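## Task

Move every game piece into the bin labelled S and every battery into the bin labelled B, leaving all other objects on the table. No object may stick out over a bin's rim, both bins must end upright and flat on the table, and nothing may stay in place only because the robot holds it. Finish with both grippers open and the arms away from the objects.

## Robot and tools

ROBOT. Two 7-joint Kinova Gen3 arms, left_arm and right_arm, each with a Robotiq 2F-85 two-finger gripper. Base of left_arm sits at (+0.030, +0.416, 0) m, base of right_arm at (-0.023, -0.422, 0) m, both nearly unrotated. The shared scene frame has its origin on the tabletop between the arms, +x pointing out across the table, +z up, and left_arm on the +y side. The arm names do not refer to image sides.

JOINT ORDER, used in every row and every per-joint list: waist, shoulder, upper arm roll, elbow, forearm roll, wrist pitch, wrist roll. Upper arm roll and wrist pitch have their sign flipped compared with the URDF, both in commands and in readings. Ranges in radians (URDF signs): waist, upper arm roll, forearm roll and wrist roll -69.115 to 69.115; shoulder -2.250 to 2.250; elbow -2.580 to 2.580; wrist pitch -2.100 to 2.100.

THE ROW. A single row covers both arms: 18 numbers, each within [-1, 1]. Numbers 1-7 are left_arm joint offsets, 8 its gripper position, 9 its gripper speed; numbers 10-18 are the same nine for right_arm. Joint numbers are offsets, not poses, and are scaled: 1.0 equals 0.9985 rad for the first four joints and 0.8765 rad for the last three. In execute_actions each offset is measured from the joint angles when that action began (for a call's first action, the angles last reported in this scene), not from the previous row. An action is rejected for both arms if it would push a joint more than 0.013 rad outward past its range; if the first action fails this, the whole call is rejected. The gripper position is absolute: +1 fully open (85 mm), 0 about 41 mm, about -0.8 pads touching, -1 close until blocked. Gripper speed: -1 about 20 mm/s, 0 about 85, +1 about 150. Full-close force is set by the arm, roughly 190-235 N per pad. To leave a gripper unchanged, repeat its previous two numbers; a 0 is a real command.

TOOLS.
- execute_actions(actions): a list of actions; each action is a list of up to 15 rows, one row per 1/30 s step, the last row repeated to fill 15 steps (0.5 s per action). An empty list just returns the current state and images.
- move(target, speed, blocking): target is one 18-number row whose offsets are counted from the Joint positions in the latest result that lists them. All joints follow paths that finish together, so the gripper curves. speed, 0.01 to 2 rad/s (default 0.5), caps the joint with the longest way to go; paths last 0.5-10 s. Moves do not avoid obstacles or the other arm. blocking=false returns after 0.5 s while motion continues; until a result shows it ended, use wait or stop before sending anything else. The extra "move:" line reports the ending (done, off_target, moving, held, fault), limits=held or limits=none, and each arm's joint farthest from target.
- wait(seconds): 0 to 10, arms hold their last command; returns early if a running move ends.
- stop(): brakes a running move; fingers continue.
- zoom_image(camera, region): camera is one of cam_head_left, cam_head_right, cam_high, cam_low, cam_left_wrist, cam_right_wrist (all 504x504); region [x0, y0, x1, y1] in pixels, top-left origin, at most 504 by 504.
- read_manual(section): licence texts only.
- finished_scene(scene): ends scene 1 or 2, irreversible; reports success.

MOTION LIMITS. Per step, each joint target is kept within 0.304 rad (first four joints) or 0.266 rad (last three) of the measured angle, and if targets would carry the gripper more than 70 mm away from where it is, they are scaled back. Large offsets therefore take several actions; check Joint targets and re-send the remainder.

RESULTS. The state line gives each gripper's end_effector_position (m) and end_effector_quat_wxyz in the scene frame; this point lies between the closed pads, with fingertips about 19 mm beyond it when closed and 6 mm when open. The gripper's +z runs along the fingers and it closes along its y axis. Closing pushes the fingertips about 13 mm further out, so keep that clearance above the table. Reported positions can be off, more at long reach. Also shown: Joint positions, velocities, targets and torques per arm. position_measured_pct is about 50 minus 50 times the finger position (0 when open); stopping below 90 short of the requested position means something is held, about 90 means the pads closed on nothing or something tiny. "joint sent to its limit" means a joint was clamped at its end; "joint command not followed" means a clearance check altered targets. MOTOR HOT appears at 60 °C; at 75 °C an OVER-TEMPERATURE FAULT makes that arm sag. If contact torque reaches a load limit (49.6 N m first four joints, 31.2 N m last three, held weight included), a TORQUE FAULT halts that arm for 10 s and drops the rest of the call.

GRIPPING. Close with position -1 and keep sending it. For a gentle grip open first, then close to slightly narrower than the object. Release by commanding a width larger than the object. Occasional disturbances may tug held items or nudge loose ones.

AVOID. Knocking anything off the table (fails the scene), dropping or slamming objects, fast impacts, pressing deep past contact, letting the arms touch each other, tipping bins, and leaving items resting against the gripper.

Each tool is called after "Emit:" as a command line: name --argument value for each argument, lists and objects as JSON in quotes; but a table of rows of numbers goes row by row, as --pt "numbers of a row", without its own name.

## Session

Emit:
execute_actions --actions '[]'

Scene clock: 0.00 s.
left_arm: end_effector_position=(+0.2151, +0.4205, +0.3583) position_measured_pct=0.0 end_effector_quat_wxyz=(+0.498, +0.590, +0.596, -0.220) | right_arm: end_effector_position=(+0.5689, +0.0253, +0.2541) position_measured_pct=0.0 end_effector_quat_wxyz=(-0.265, +0.797, +0.360, +0.407)
Joint names: [waist, shoulder, upper arm roll, elbow, forearm roll, wrist pitch, wrist roll]
Joint positions: left_arm=[-0.506  0.194  0.846  2.187  0.542 -1.942  4.627] | right_arm=[-0.533  0.661  0.008  1.591 -1.72  -0.412  0.288]
Joint velocities: left_arm=[-0.     0.001  0.    -0.     0.    -0.    -0.002] | right_arm=[-0.     0.     0.    -0.     0.001 -0.    -0.   ]
Joint torques (N m, as the joint torque sensors report them, + toward a larger Joint positions number): no reading
Motor temperatures (°C, as the motors report them): left_arm=[26 33 29 28 31 33 34] | right_arm=[31 29 27 29 37 38 32]
Joint targets: left_arm=[-0.506 0.194 0.846 2.187 0.542 -1.942 4.627] | right_arm=[-0.533 0.661 0.008 1.591 -1.720 -0.412 0.288]

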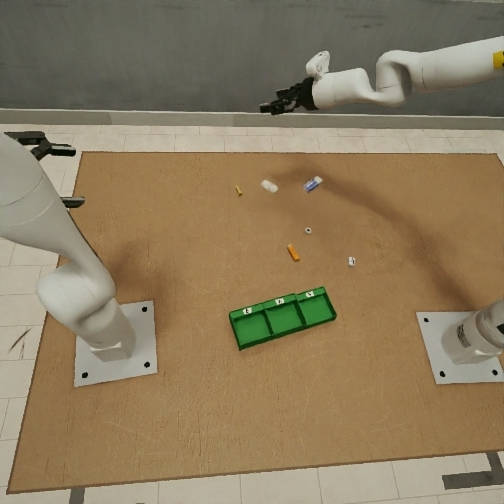

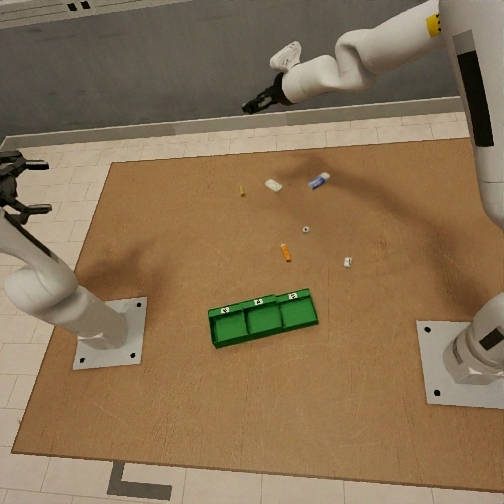

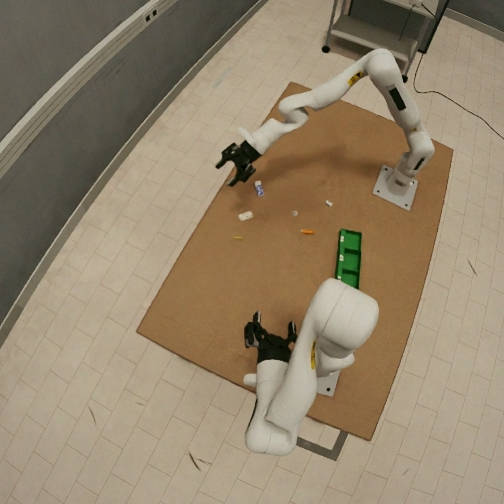

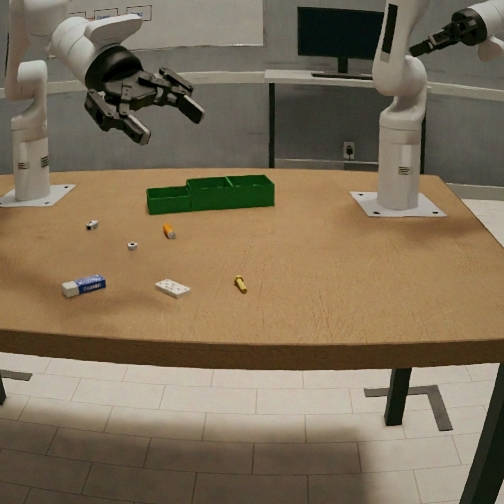

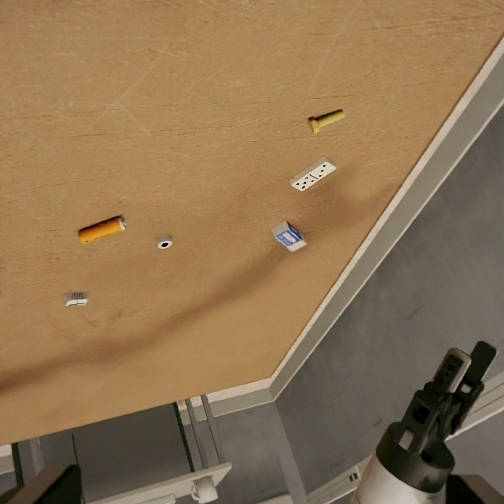

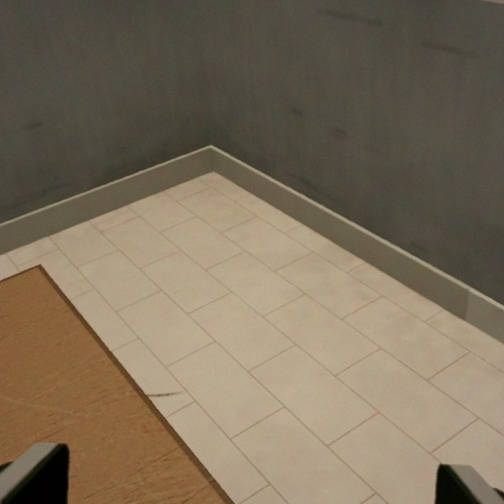

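Emit:
zoom_image --camera "cam_head_left" --region '[210,160,380,360]'

Emit:
zoom_image --camera "cam_low" --region '[50,160,290,310]'

Region (210, 160, 380, 360) of cam_head_left's 504x504 image, scaled by 2.520, with more detail than that image has; it fills the left 428 columns of this view, and the rest is white.

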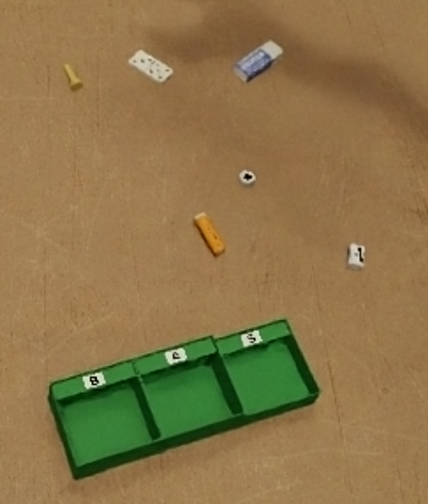

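Region (50, 160, 290, 310) of cam_low's 504x504 image, scaled by 2.100, with more detail than that image has; it fills the top 315 rows of this view, and the rest is white.

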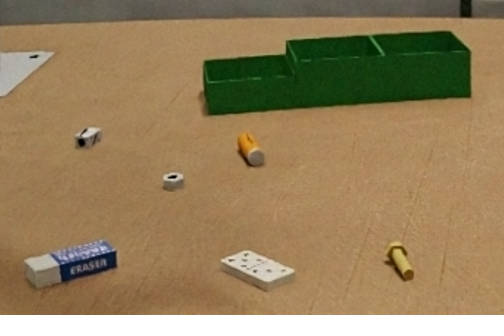

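Emit:
move --target '[0.93,0.1,-0.847,-0.6,-0.618,0.34,0.6,1,0.5,0.95,0,0,0,0,0,0,1,0]' --speed 1

Scene clock: 25.33 s.
left_arm: end_effector_position=(+0.3131, +0.3001, +0.3027) position_measured_pct=0.0 end_effector_quat_wxyz=(-0.069, +0.979, +0.066, -0.178) | right_arm: end_effector_position=(+0.6851, -0.6423, +0.2541) position_measured_pct=0.0 end_effector_quat_wxyz=(-0.050, +0.873, -0.044, +0.483)
Joint names: [waist, shoulder, upper arm roll, elbow, forearm roll, wrist pitch, wrist roll]
Joint positions: left_arm=[ 0.423  0.294  0.     1.588  0.001 -1.644  5.153] | right_arm=[ 0.416  0.661  0.008  1.591 -1.72  -0.412  0.288]
Joint velocities: left_arm=[-0.    -0.    -0.001 -0.001 -0.    -0.     0.001] | right_arm=[ 0.003  0.001 -0.     0.    -0.    -0.     0.   ]
Joint torques (N m, as the joint torque sensors report them, + toward a larger Joint positions number): left_arm=[  0.17 -13.47  -0.27  -6.83  -0.17  -1.29  -0.23] | right_arm=[ -0.19 -22.77   0.98  -8.55  -0.9   -1.24  -0.38]
Motor temperatures (°C, as the motors report them): left_arm=[26 33 29 28 31 33 34] | right_arm=[31 29 27 29 37 38 32]
Joint targets: left_arm=[0.423 0.294 0.000 1.588 0.001 -1.644 5.153] | right_arm=[0.416 0.661 0.008 1.591 -1.720 -0.412 0.288]
move: done; limits=none; left_arm: farthest joint: the waist, 0.000 radians from its target (0.929 radians at the start); right_arm: farthest joint: the waist, 0.000 radians from its target (0.948 radians at the start)

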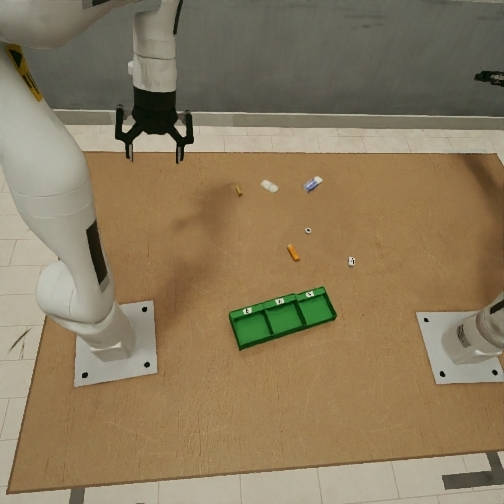

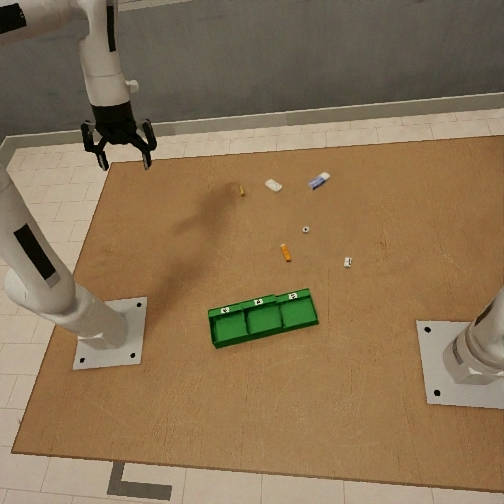

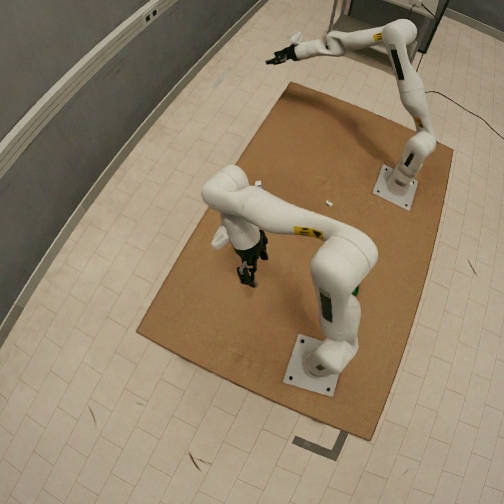

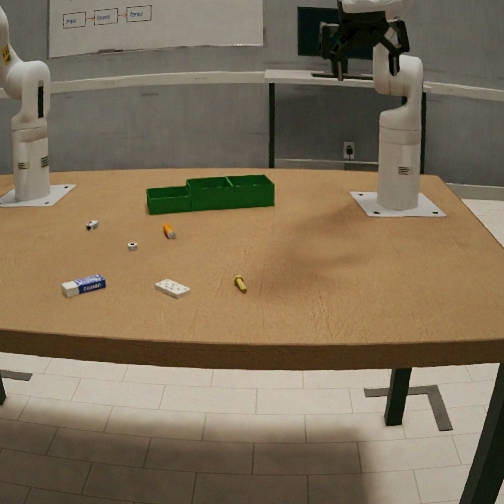

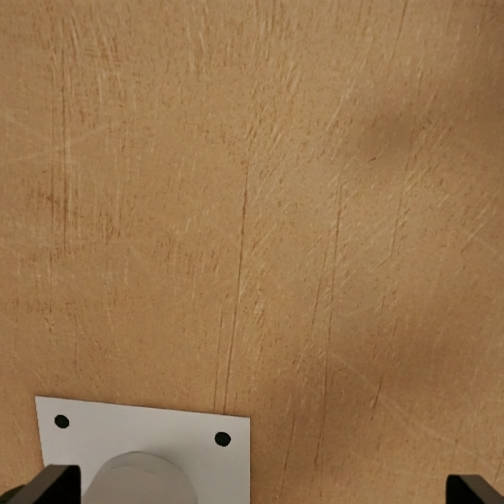

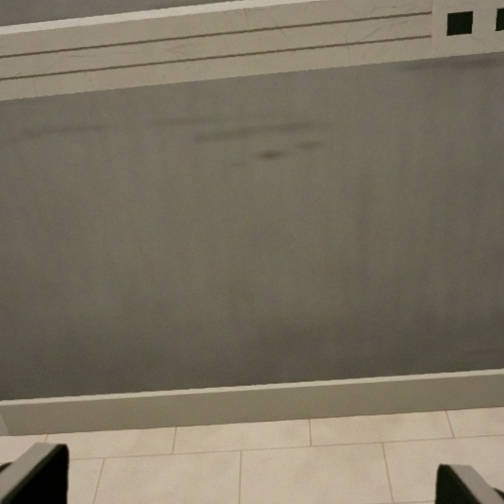

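Emit:
move --target '[0.926,0.652,0,-0.638,0,0.454,0.59,1,0.5,0,0,0,0,0,0,0,1,0]' --speed 1

Scene clock: 31.17 s.
left_arm: end_effector_position=(+0.2196, -0.1949, +0.1197) position_measured_pct=0.0 end_effector_quat_wxyz=(+0.000, +0.991, -0.136, -0.000) | right_arm: end_effector_position=(+0.6851, -0.6423, +0.2541) position_measured_pct=0.0 end_effector_quat_wxyz=(-0.050, +0.873, -0.044, +0.483)
Joint names: [waist, shoulder, upper arm roll, elbow, forearm roll, wrist pitch, wrist roll]
Joint positions: left_arm=[ 1.347  0.945  0.     0.951  0.001 -1.246  5.67 ] | right_arm=[ 0.416  0.661  0.008  1.591 -1.72  -0.412  0.288]
Joint velocities: left_arm=[ 0.002  0.002 -0.    -0.    -0.001 -0.    -0.003] | right_arm=[-0.    -0.001 -0.     0.    -0.001 -0.001  0.   ]
Joint torques (N m, as the joint torque sensors report them, + toward a larger Joint positions number): left_arm=[  0.04 -25.18  -0.4   -8.01  -0.17  -0.11  -0.29] | right_arm=[  0.06 -22.85   0.88  -8.55  -0.9   -1.24  -0.32]
Motor temperatures (°C, as the motors report them): left_arm=[26 33 29 28 31 33 34] | right_arm=[31 29 27 29 37 38 32]
Joint targets: left_arm=[1.347 0.945 0.000 0.951 0.001 -1.246 5.670] | right_arm=[0.416 0.661 0.008 1.591 -1.720 -0.412 0.288]
move: done; limits=none; left_arm: farthest joint: the waist, 0.001 radians from its target (0.925 radians at the start); right_arm: farthest joint: the waist, 0.000 radians from its target (0.000 radians at the start)

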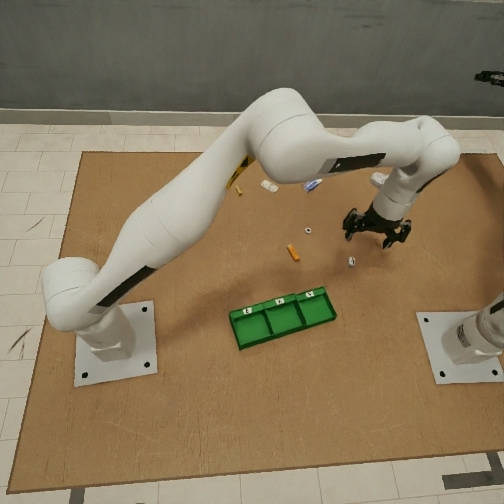

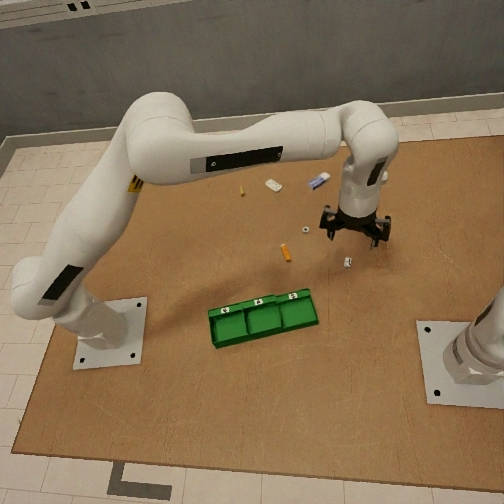

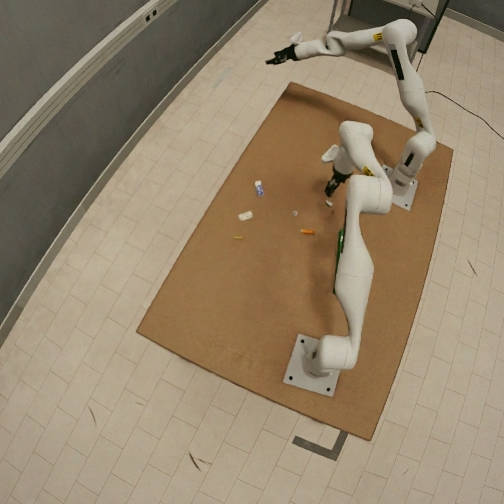

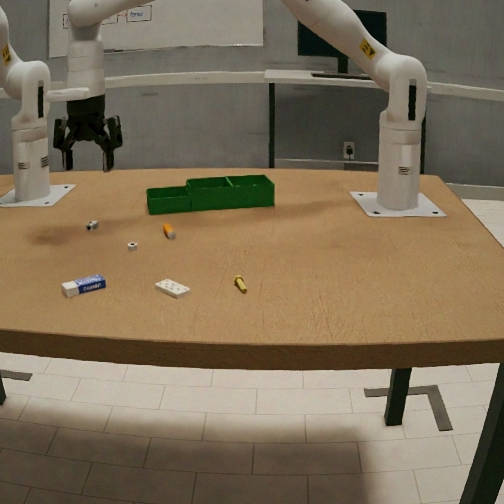

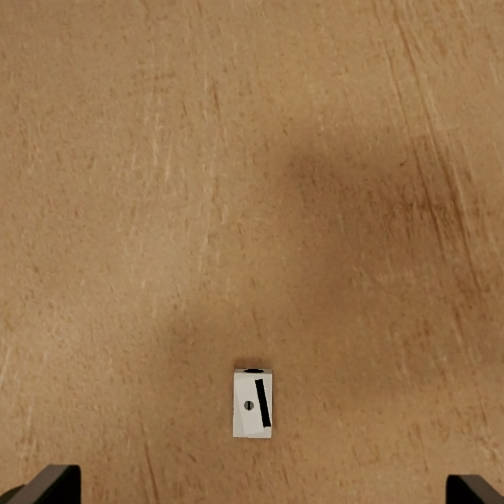

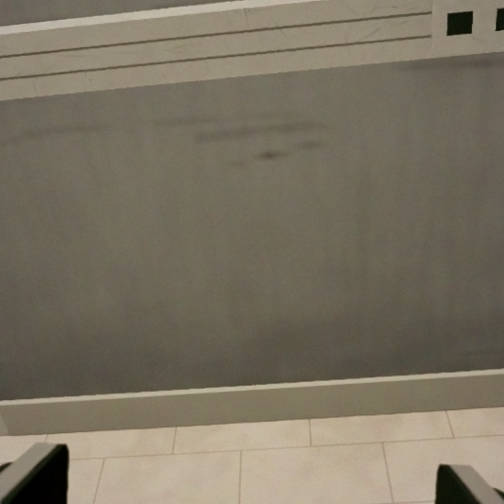

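Emit:
move --target '[-0.172,-0.267,0,0.64,0,0.424,0.605,0.3,0.5,0,0,0,0,0,0,0,1,0]' --speed 1

Scene clock: 36.87 s.
left_arm: end_effector_position=(+0.2555, -0.0366, +0.0992) position_measured_pct=34.9 end_effector_quat_wxyz=(-0.000, +0.977, +0.213, -0.000) | right_arm: end_effector_position=(+0.6851, -0.6423, +0.2541) position_measured_pct=0.0 end_effector_quat_wxyz=(-0.050, +0.873, -0.044, +0.483)
Joint names: [waist, shoulder, upper arm roll, elbow, forearm roll, wrist pitch, wrist roll]
Joint positions: left_arm=[ 1.175  0.679  0.     1.59   0.001 -0.874  6.2  ] | right_arm=[ 0.416  0.661  0.008  1.591 -1.72  -0.412  0.288]
Joint velocities: left_arm=[-0.001 -0.002  0.     0.    -0.001 -0.001  0.001] | right_arm=[ 0.    -0.     0.     0.001 -0.    -0.    -0.   ]
Joint torques (N m, as the joint torque sensors report them, + toward a larger Joint positions number): left_arm=[  0.06 -19.15  -0.35  -6.18  -0.3   -0.14  -0.27] | right_arm=[  0.04 -22.76   0.85  -8.55  -0.93  -1.23  -0.28]
Motor temperatures (°C, as the motors report them): left_arm=[26 33 29 28 31 33 34] | right_arm=[31 29 27 29 37 38 32]
Joint targets: left_arm=[1.175 0.678 0.000 1.590 0.001 -0.874 6.200] | right_arm=[0.416 0.661 0.008 1.591 -1.720 -0.412 0.288]
move: done; limits=none; left_arm: farthest joint: the waist, 0.000 radians from its target (0.172 radians at the start); right_arm: farthest joint: the waist, 0.000 radians from its target (0.000 radians at the start)

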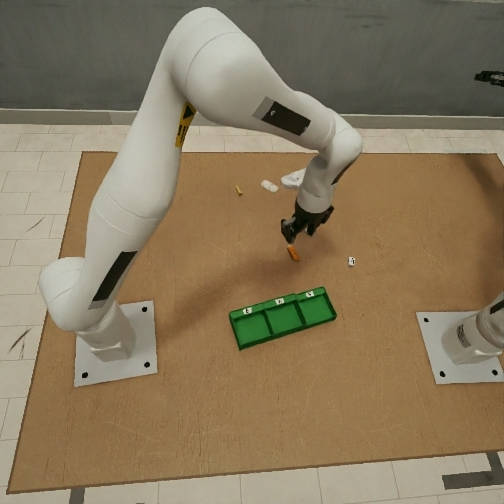

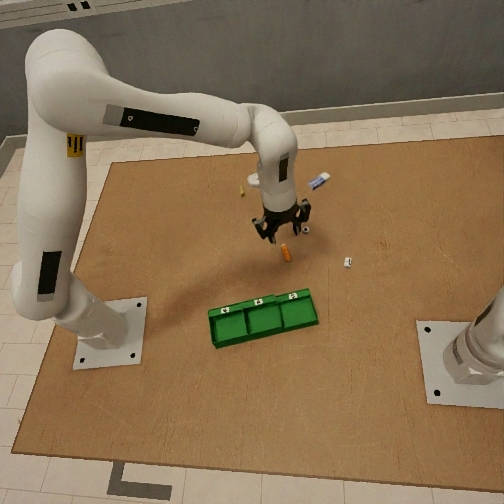

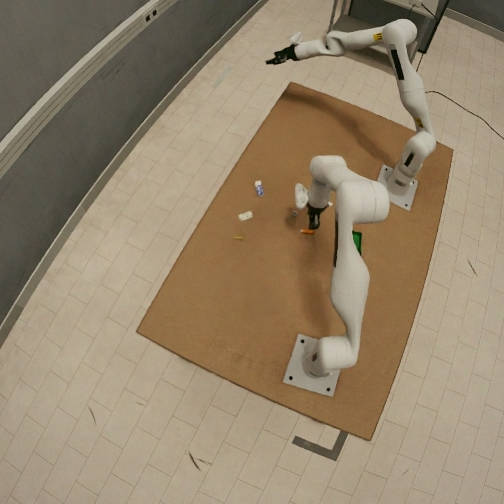

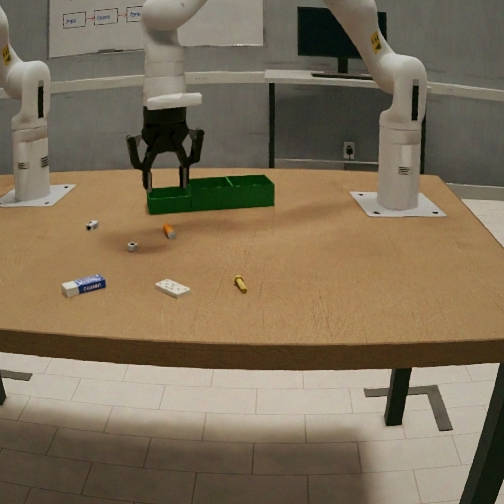

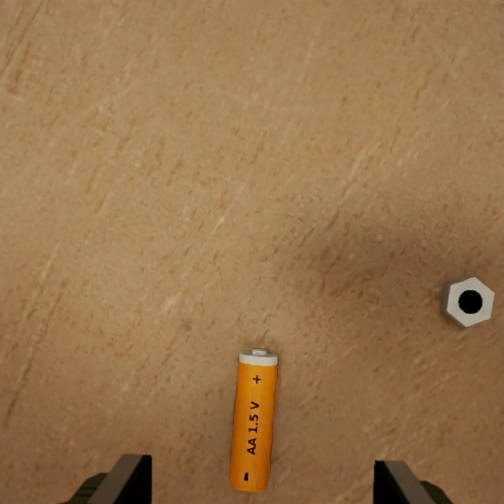

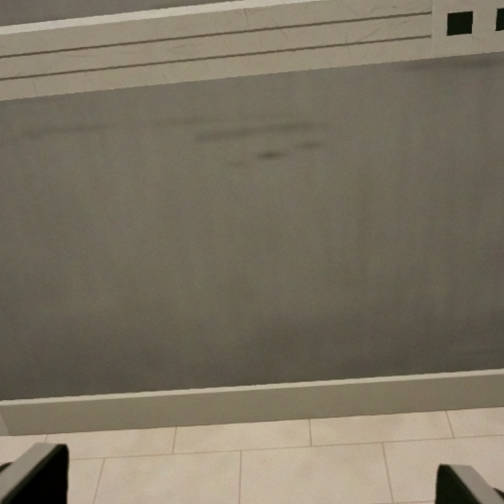

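Emit:
move --target '[0.008,0.126,0,0.062,0,0.216,0.01,0.3,0.5,0,0,0,0,0,0,0,1,0]' --speed 0.2

Emit:
move --target '[0,0,0,0,0,0,0,-1,0.5,0,0,0,0,0,0,0,1,0]'

Emit:
move --target '[0,-0.16,0,0,0,-0.18,0,-1,0.5,0,0,0,0,0,0,0,1,0]'

Scene clock: 45.80 s.
left_arm: end_effector_position=(+0.2508, -0.0363, +0.0222) position_measured_pct=34.9 end_effector_quat_wxyz=(+0.001, +0.977, +0.213, +0.000) | right_arm: end_effector_position=(+0.6851, -0.6423, +0.2541) position_measured_pct=0.0 end_effector_quat_wxyz=(-0.050, +0.873, -0.044, +0.483)
Joint names: [waist, shoulder, upper arm roll, elbow, forearm roll, wrist pitch, wrist roll]
Joint positions: left_arm=[ 1.183  0.804  0.     1.652  0.001 -0.685  6.209] | right_arm=[ 0.416  0.661  0.008  1.591 -1.72  -0.412  0.288]
Joint velocities: left_arm=[-0.     0.004  0.001  0.    -0.     0.     0.001] | right_arm=[-0.    -0.     0.    -0.    -0.002 -0.     0.   ]
Joint torques (N m, as the joint torque sensors report them, + toward a larger Joint positions number): left_arm=[  0.17 -20.18  -0.25  -5.05  -0.19  -0.31  -0.22] | right_arm=[  0.3  -22.71   0.92  -8.66  -0.89  -1.25  -0.32]
Motor temperatures (°C, as the motors report them): left_arm=[26 34 29 28 31 33 34] | right_arm=[31 29 27 29 37 38 32]
Joint targets: left_arm=[1.183 0.804 0.000 1.652 0.001 -0.685 6.209] | right_arm=[0.416 0.661 0.008 1.591 -1.720 -0.412 0.288]
move: done; limits=none; left_arm: farthest joint: the shoulder, 0.001 radians from its target (0.127 radians at the start); right_arm: farthest joint: the waist, 0.000 radians from its target (0.000 radians at the start)

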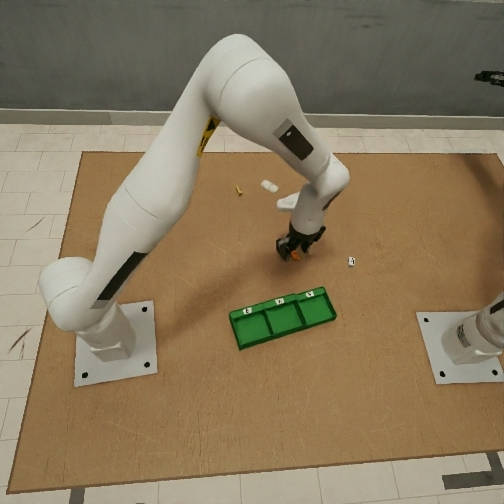

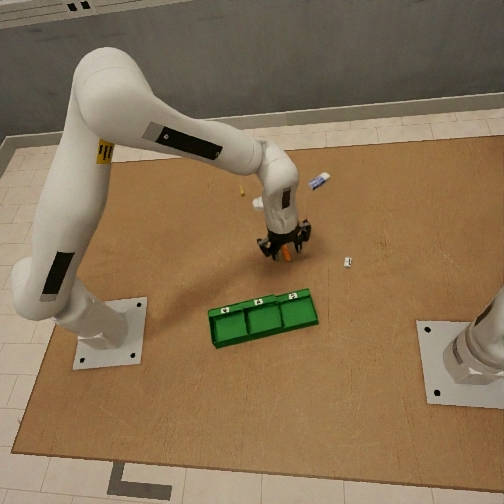

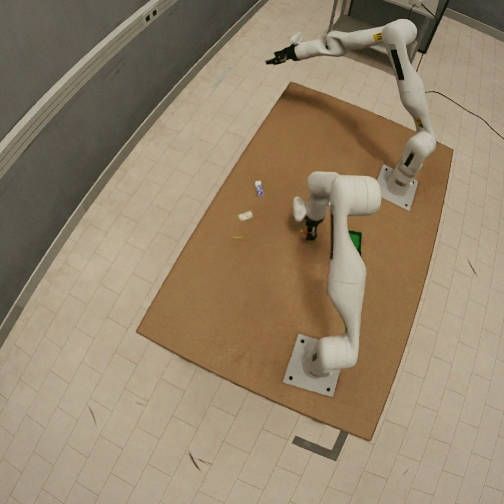

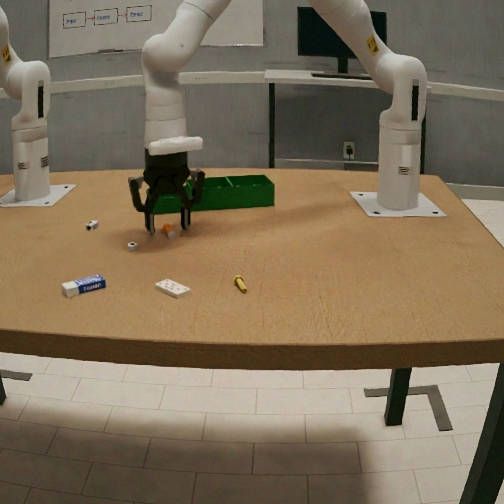

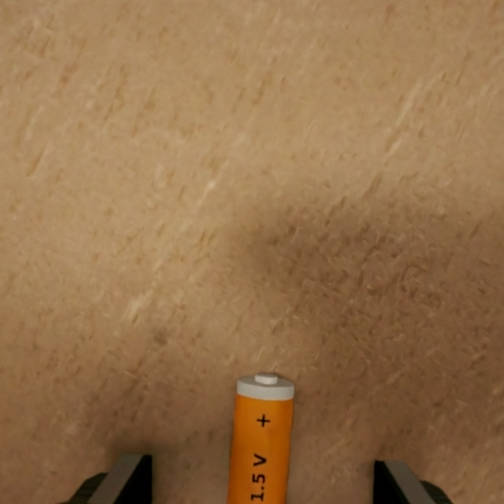

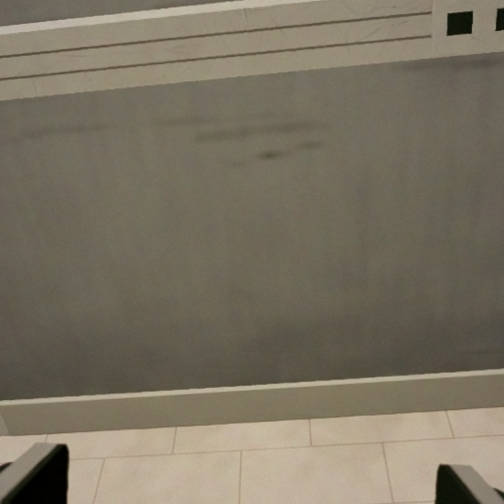

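Scene clock: 46.47 s.
left_arm: end_effector_position=(+0.2510, -0.0365, +0.0226) position_measured_pct=81.0 end_effector_quat_wxyz=(+0.001, +0.977, +0.213, +0.000) | right_arm: end_effector_position=(+0.6851, -0.6423, +0.2541) position_measured_pct=0.0 end_effector_quat_wxyz=(-0.050, +0.873, -0.044, +0.483)
Joint names: [waist, shoulder, upper arm roll, elbow, forearm roll, wrist pitch, wrist roll]
Joint positions: left_arm=[ 1.183  0.803  0.     1.651  0.001 -0.685  6.209] | right_arm=[ 0.416  0.661  0.008  1.591 -1.72  -0.412  0.288]
Joint velocities: left_arm=[-0.001  0.001 -0.001 -0.     0.001  0.     0.001] | right_arm=[ 0.     0.     0.     0.    -0.001 -0.    -0.   ]
Joint torques (N m, as the joint torque sensors report them, + toward a larger Joint positions number): left_arm=[  0.16 -19.73  -0.23  -4.96  -0.24  -0.18  -0.23] | right_arm=[  0.02 -22.68   0.95  -8.69  -0.92  -1.21  -0.3 ]
Motor temperatures (°C, as the motors report them): left_arm=[26 34 29 28 31 33 34] | right_arm=[31 29 27 29 37 38 32]
Joint targets: left_arm=[1.183 0.804 0.000 1.652 0.001 -0.685 6.209] | right_arm=[0.416 0.661 0.008 1.591 -1.720 -0.412 0.288]
move: done; limits=none; left_arm: farthest joint: the shoulder, 0.001 radians from its target (0.000 radians at the start); right_arm: farthest joint: the waist, 0.000 radians from its target (0.000 radians at the start)

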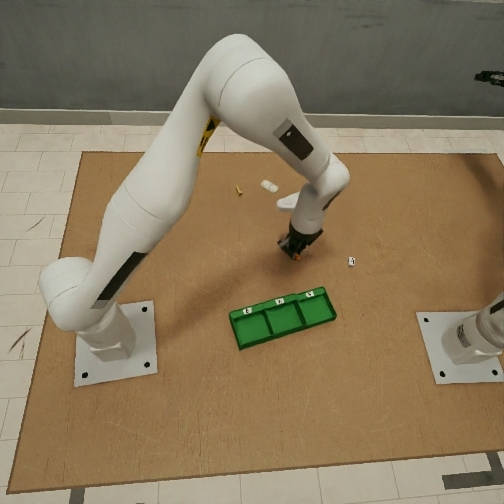

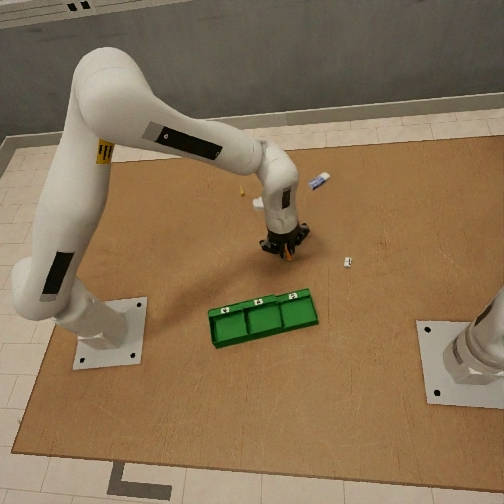

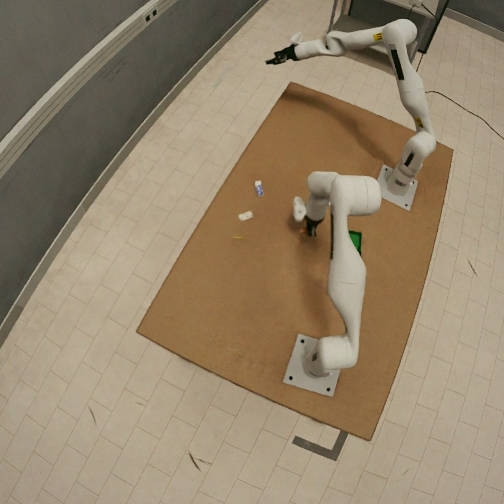

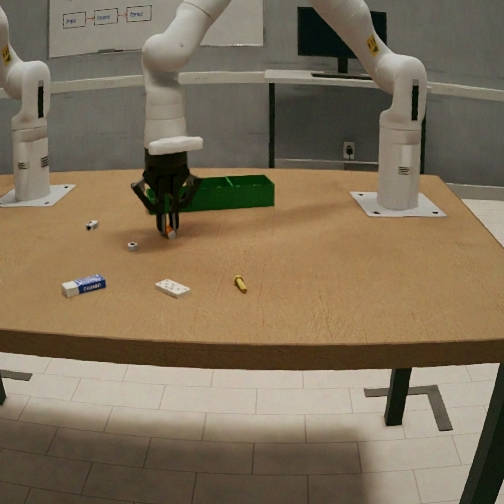

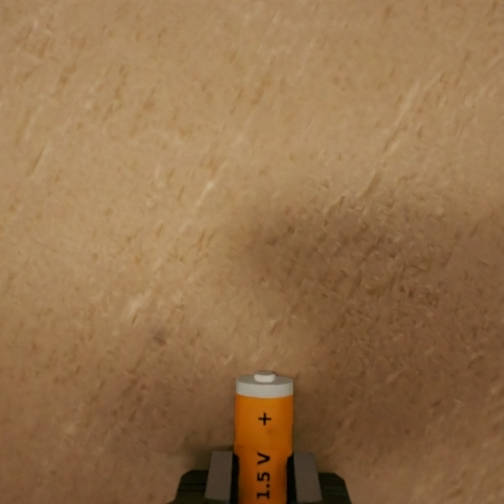

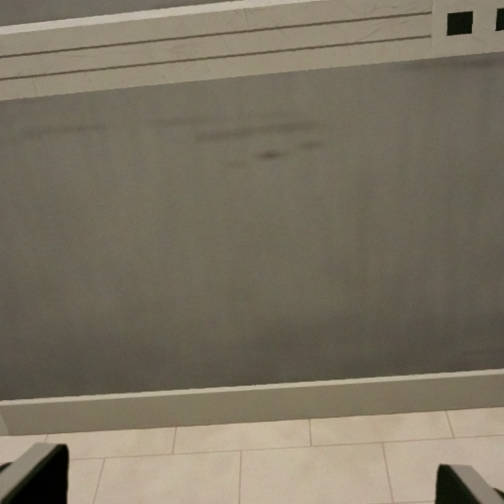

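Scene clock: 47.40 s.
left_arm: end_effector_position=(+0.2444, -0.0246, +0.1017) position_measured_pct=81.0 end_effector_quat_wxyz=(+0.002, +0.977, +0.213, +0.000) | right_arm: end_effector_position=(+0.6851, -0.6423, +0.2541) position_measured_pct=0.0 end_effector_quat_wxyz=(-0.050, +0.873, -0.044, +0.483)
Joint names: [waist, shoulder, upper arm roll, elbow, forearm roll, wrist pitch, wrist roll]
Joint positions: left_arm=[ 1.183  0.644  0.     1.651  0.001 -0.843  6.209] | right_arm=[ 0.416  0.661  0.008  1.591 -1.72  -0.412  0.288]
Joint velocities: left_arm=[ 0.    -0.001 -0.001 -0.     0.    -0.    -0.002] | right_arm=[-0.     0.001 -0.    -0.001 -0.     0.    -0.   ]
Joint torques (N m, as the joint torque sensors report them, + toward a larger Joint positions number): left_arm=[  0.2  -19.31  -0.31  -6.31  -0.22  -0.15  -0.3 ] | right_arm=[  0.05 -22.66   0.84  -8.66  -0.89  -1.23  -0.38]
Motor temperatures (°C, as the motors report them): left_arm=[26 34 29 28 31 33 34] | right_arm=[31 29 27 29 37 38 32]
Joint targets: left_arm=[1.183 0.644 0.000 1.651 0.001 -0.843 6.209] | right_arm=[0.416 0.661 0.008 1.591 -1.720 -0.412 0.288]
move: done; limits=none; left_arm: farthest joint: the shoulder, 0.001 radians from its target (0.160 radians at the start); right_arm: farthest joint: the waist, 0.000 radians from its target (0.000 radians at the start)

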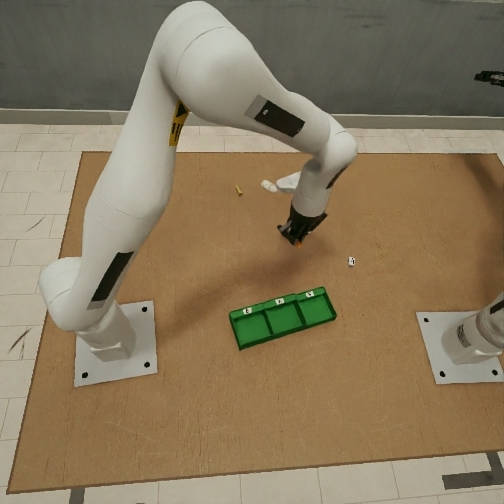

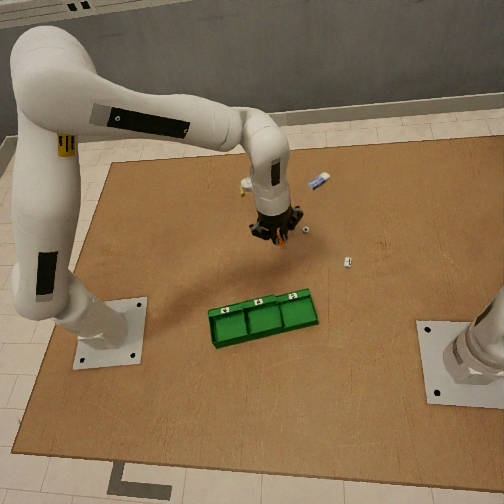

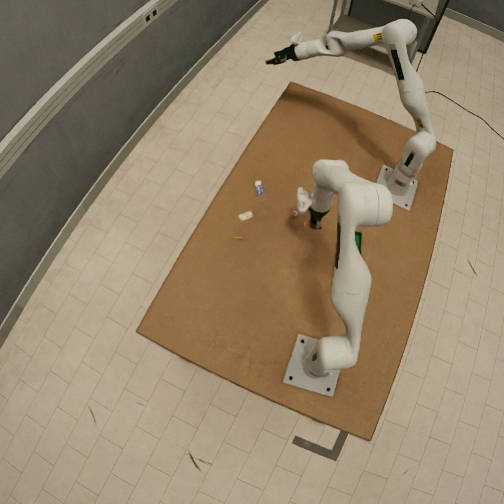

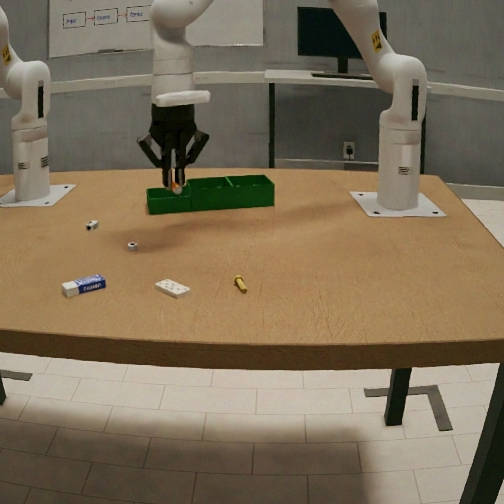

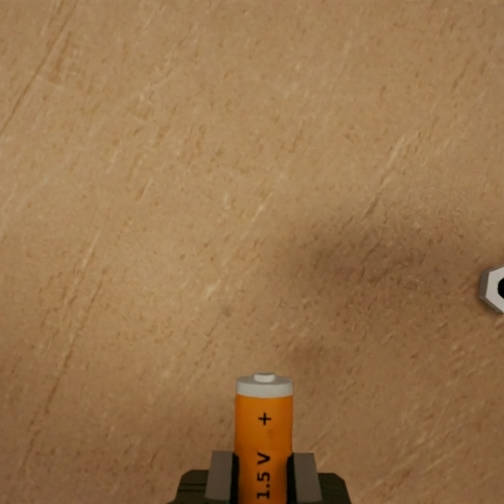

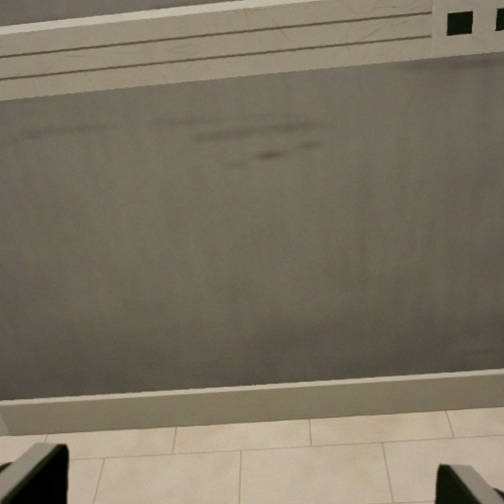

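Emit:
move --target '[0.2,-0.15,0,0.27,0,0.14,-0.8,-1,0.5,0,0,0,0,0,0,0,1,0]' --speed 1

Emit:
move --target '[0.19,-0.118,0,0.28,0,0.176,-0.797,-1,0.5,0,0,0,0,0,0,0,1,0]' --speed 1

Scene clock: 55.37 s.
left_arm: end_effector_position=(+0.1293, +0.0168, +0.1089) position_measured_pct=81.0 end_effector_quat_wxyz=(+0.003, +0.972, -0.233, +0.001) | right_arm: end_effector_position=(+0.6851, -0.6423, +0.2541) position_measured_pct=0.0 end_effector_quat_wxyz=(-0.050, +0.873, -0.044, +0.483)
Joint names: [waist, shoulder, upper arm roll, elbow, forearm roll, wrist pitch, wrist roll]
Joint positions: left_arm=[ 1.383  0.494  0.     1.921  0.001 -0.72   5.508] | right_arm=[ 0.416  0.661  0.008  1.591 -1.72  -0.412  0.288]
Joint velocities: left_arm=[ 0.003 -0.004  0.001 -0.     0.001 -0.     0.001] | right_arm=[-0.    -0.     0.     0.001 -0.001 -0.002 -0.   ]
Joint torques (N m, as the joint torque sensors report them, + toward a larger Joint positions number): left_arm=[  0.27 -16.    -0.17  -5.5   -0.26  -0.09  -0.25] | right_arm=[  0.18 -22.7    0.94  -8.51  -0.87  -1.25  -0.35]
Motor temperatures (°C, as the motors report them): left_arm=[26 34 29 28 31 33 34] | right_arm=[31 29 27 29 37 38 32]
Joint targets: left_arm=[1.383 0.494 0.000 1.921 0.001 -0.720 5.508] | right_arm=[0.416 0.661 0.008 1.591 -1.720 -0.412 0.288]
move: done; limits=none; left_arm: farthest joint: the waist, 0.000 radians from its target (0.199 radians at the start); right_arm: farthest joint: the waist, 0.000 radians from its target (0.000 radians at the start)

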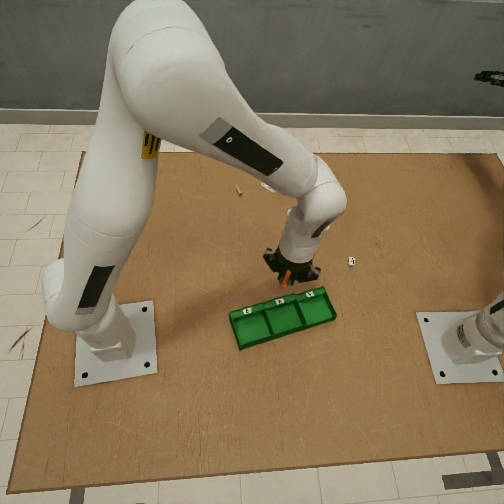

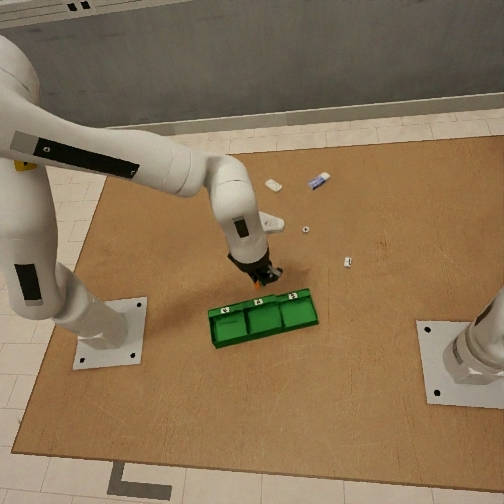

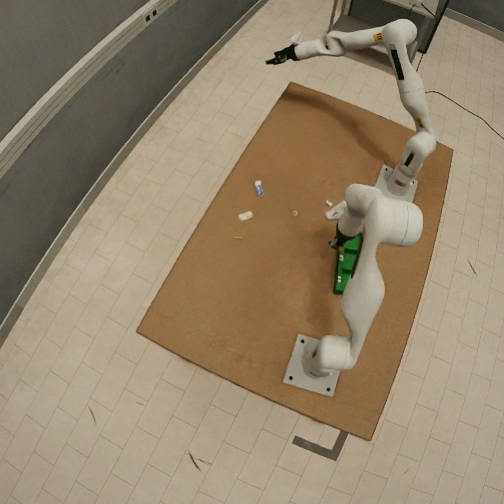

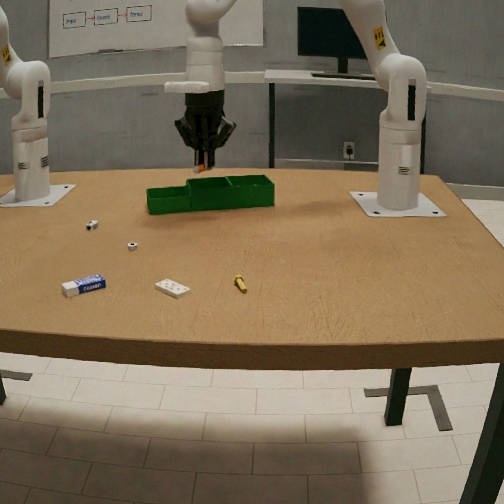

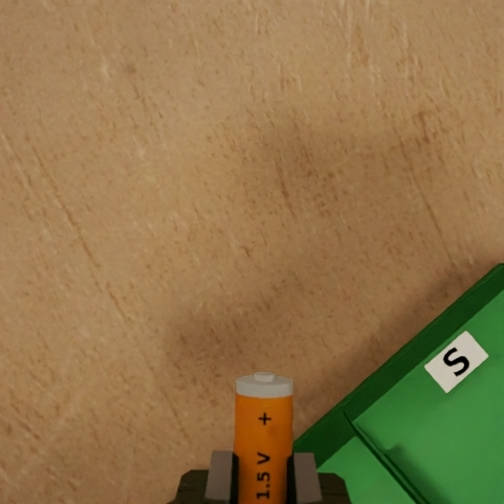

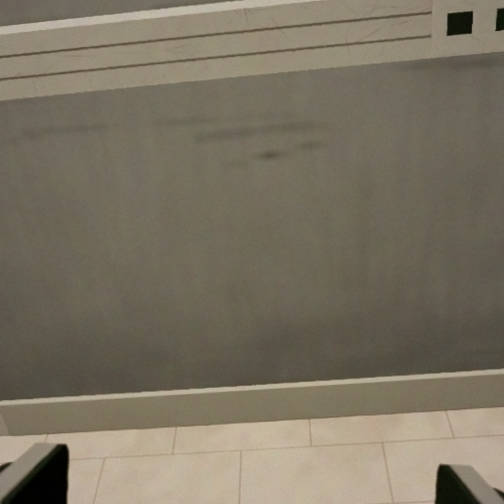

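Scene clock: 56.83 s.
left_arm: end_effector_position=(+0.0423, +0.0926, +0.0991) position_measured_pct=81.0 end_effector_quat_wxyz=(-0.000, +0.778, -0.628, -0.001) | right_arm: end_effector_position=(+0.6851, -0.6423, +0.2541) position_measured_pct=0.0 end_effector_quat_wxyz=(-0.050, +0.873, -0.044, +0.483)
Joint names: [waist, shoulder, upper arm roll, elbow, forearm roll, wrist pitch, wrist roll]
Joint positions: left_arm=[ 1.572  0.377  0.     2.2    0.001 -0.566  4.809] | right_arm=[ 0.416  0.661  0.008  1.591 -1.72  -0.412  0.288]
Joint velocities: left_arm=[ 0.001 -0.002  0.001  0.    -0.     0.    -0.   ] | right_arm=[ 0.001 -0.002 -0.     0.001 -0.    -0.    -0.   ]
Joint torques (N m, as the joint torque sensors report them, + toward a larger Joint positions number): left_arm=[  0.1  -12.75  -0.28  -4.34  -0.1   -0.12  -0.2 ] | right_arm=[  0.04 -22.81   0.91  -8.66  -0.96  -1.35  -0.36]
Motor temperatures (°C, as the motors report them): left_arm=[26 34 29 28 31 33 34] | right_arm=[31 29 27 29 37 38 32]
Joint targets: left_arm=[1.572 0.377 0.000 2.201 0.001 -0.566 4.809] | right_arm=[0.416 0.661 0.008 1.591 -1.720 -0.412 0.288]
move: done; limits=none; left_arm: farthest joint: the shoulder, 0.001 radians from its target (0.118 radians at the start); right_arm: farthest joint: the waist, 0.000 radians from its target (0.000 radians at the start)

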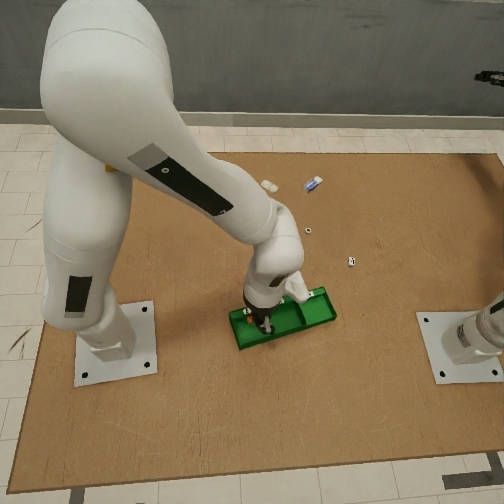

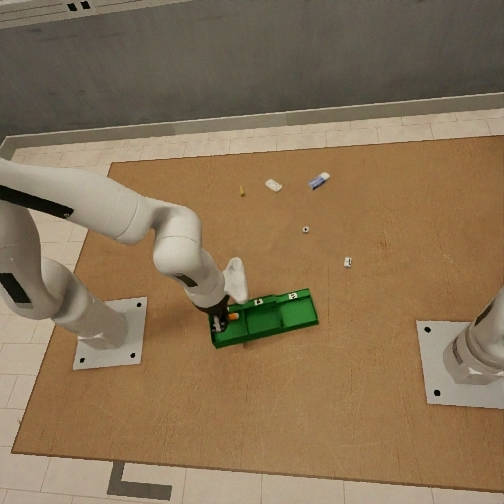

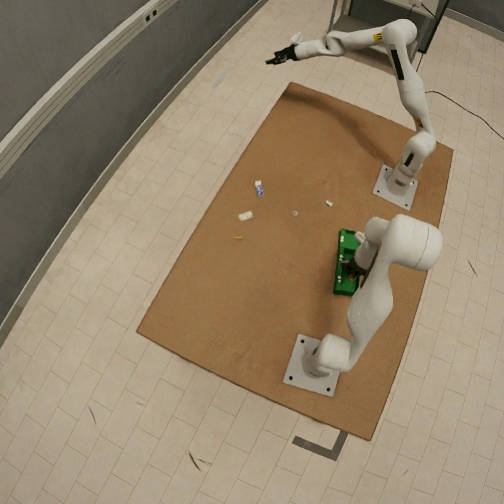

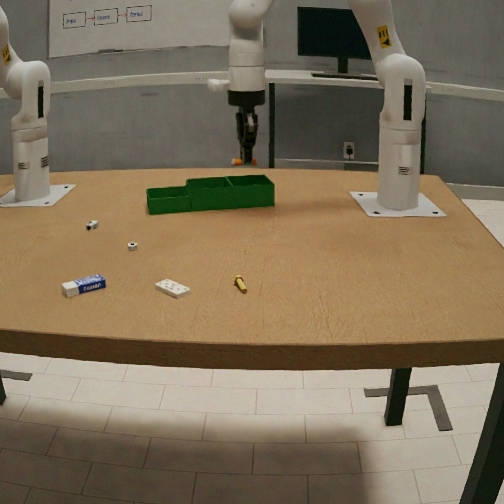

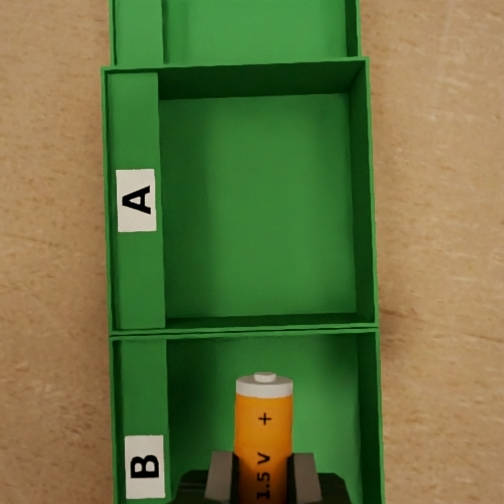

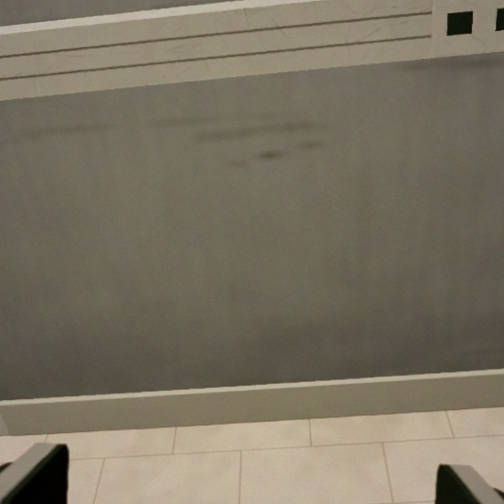

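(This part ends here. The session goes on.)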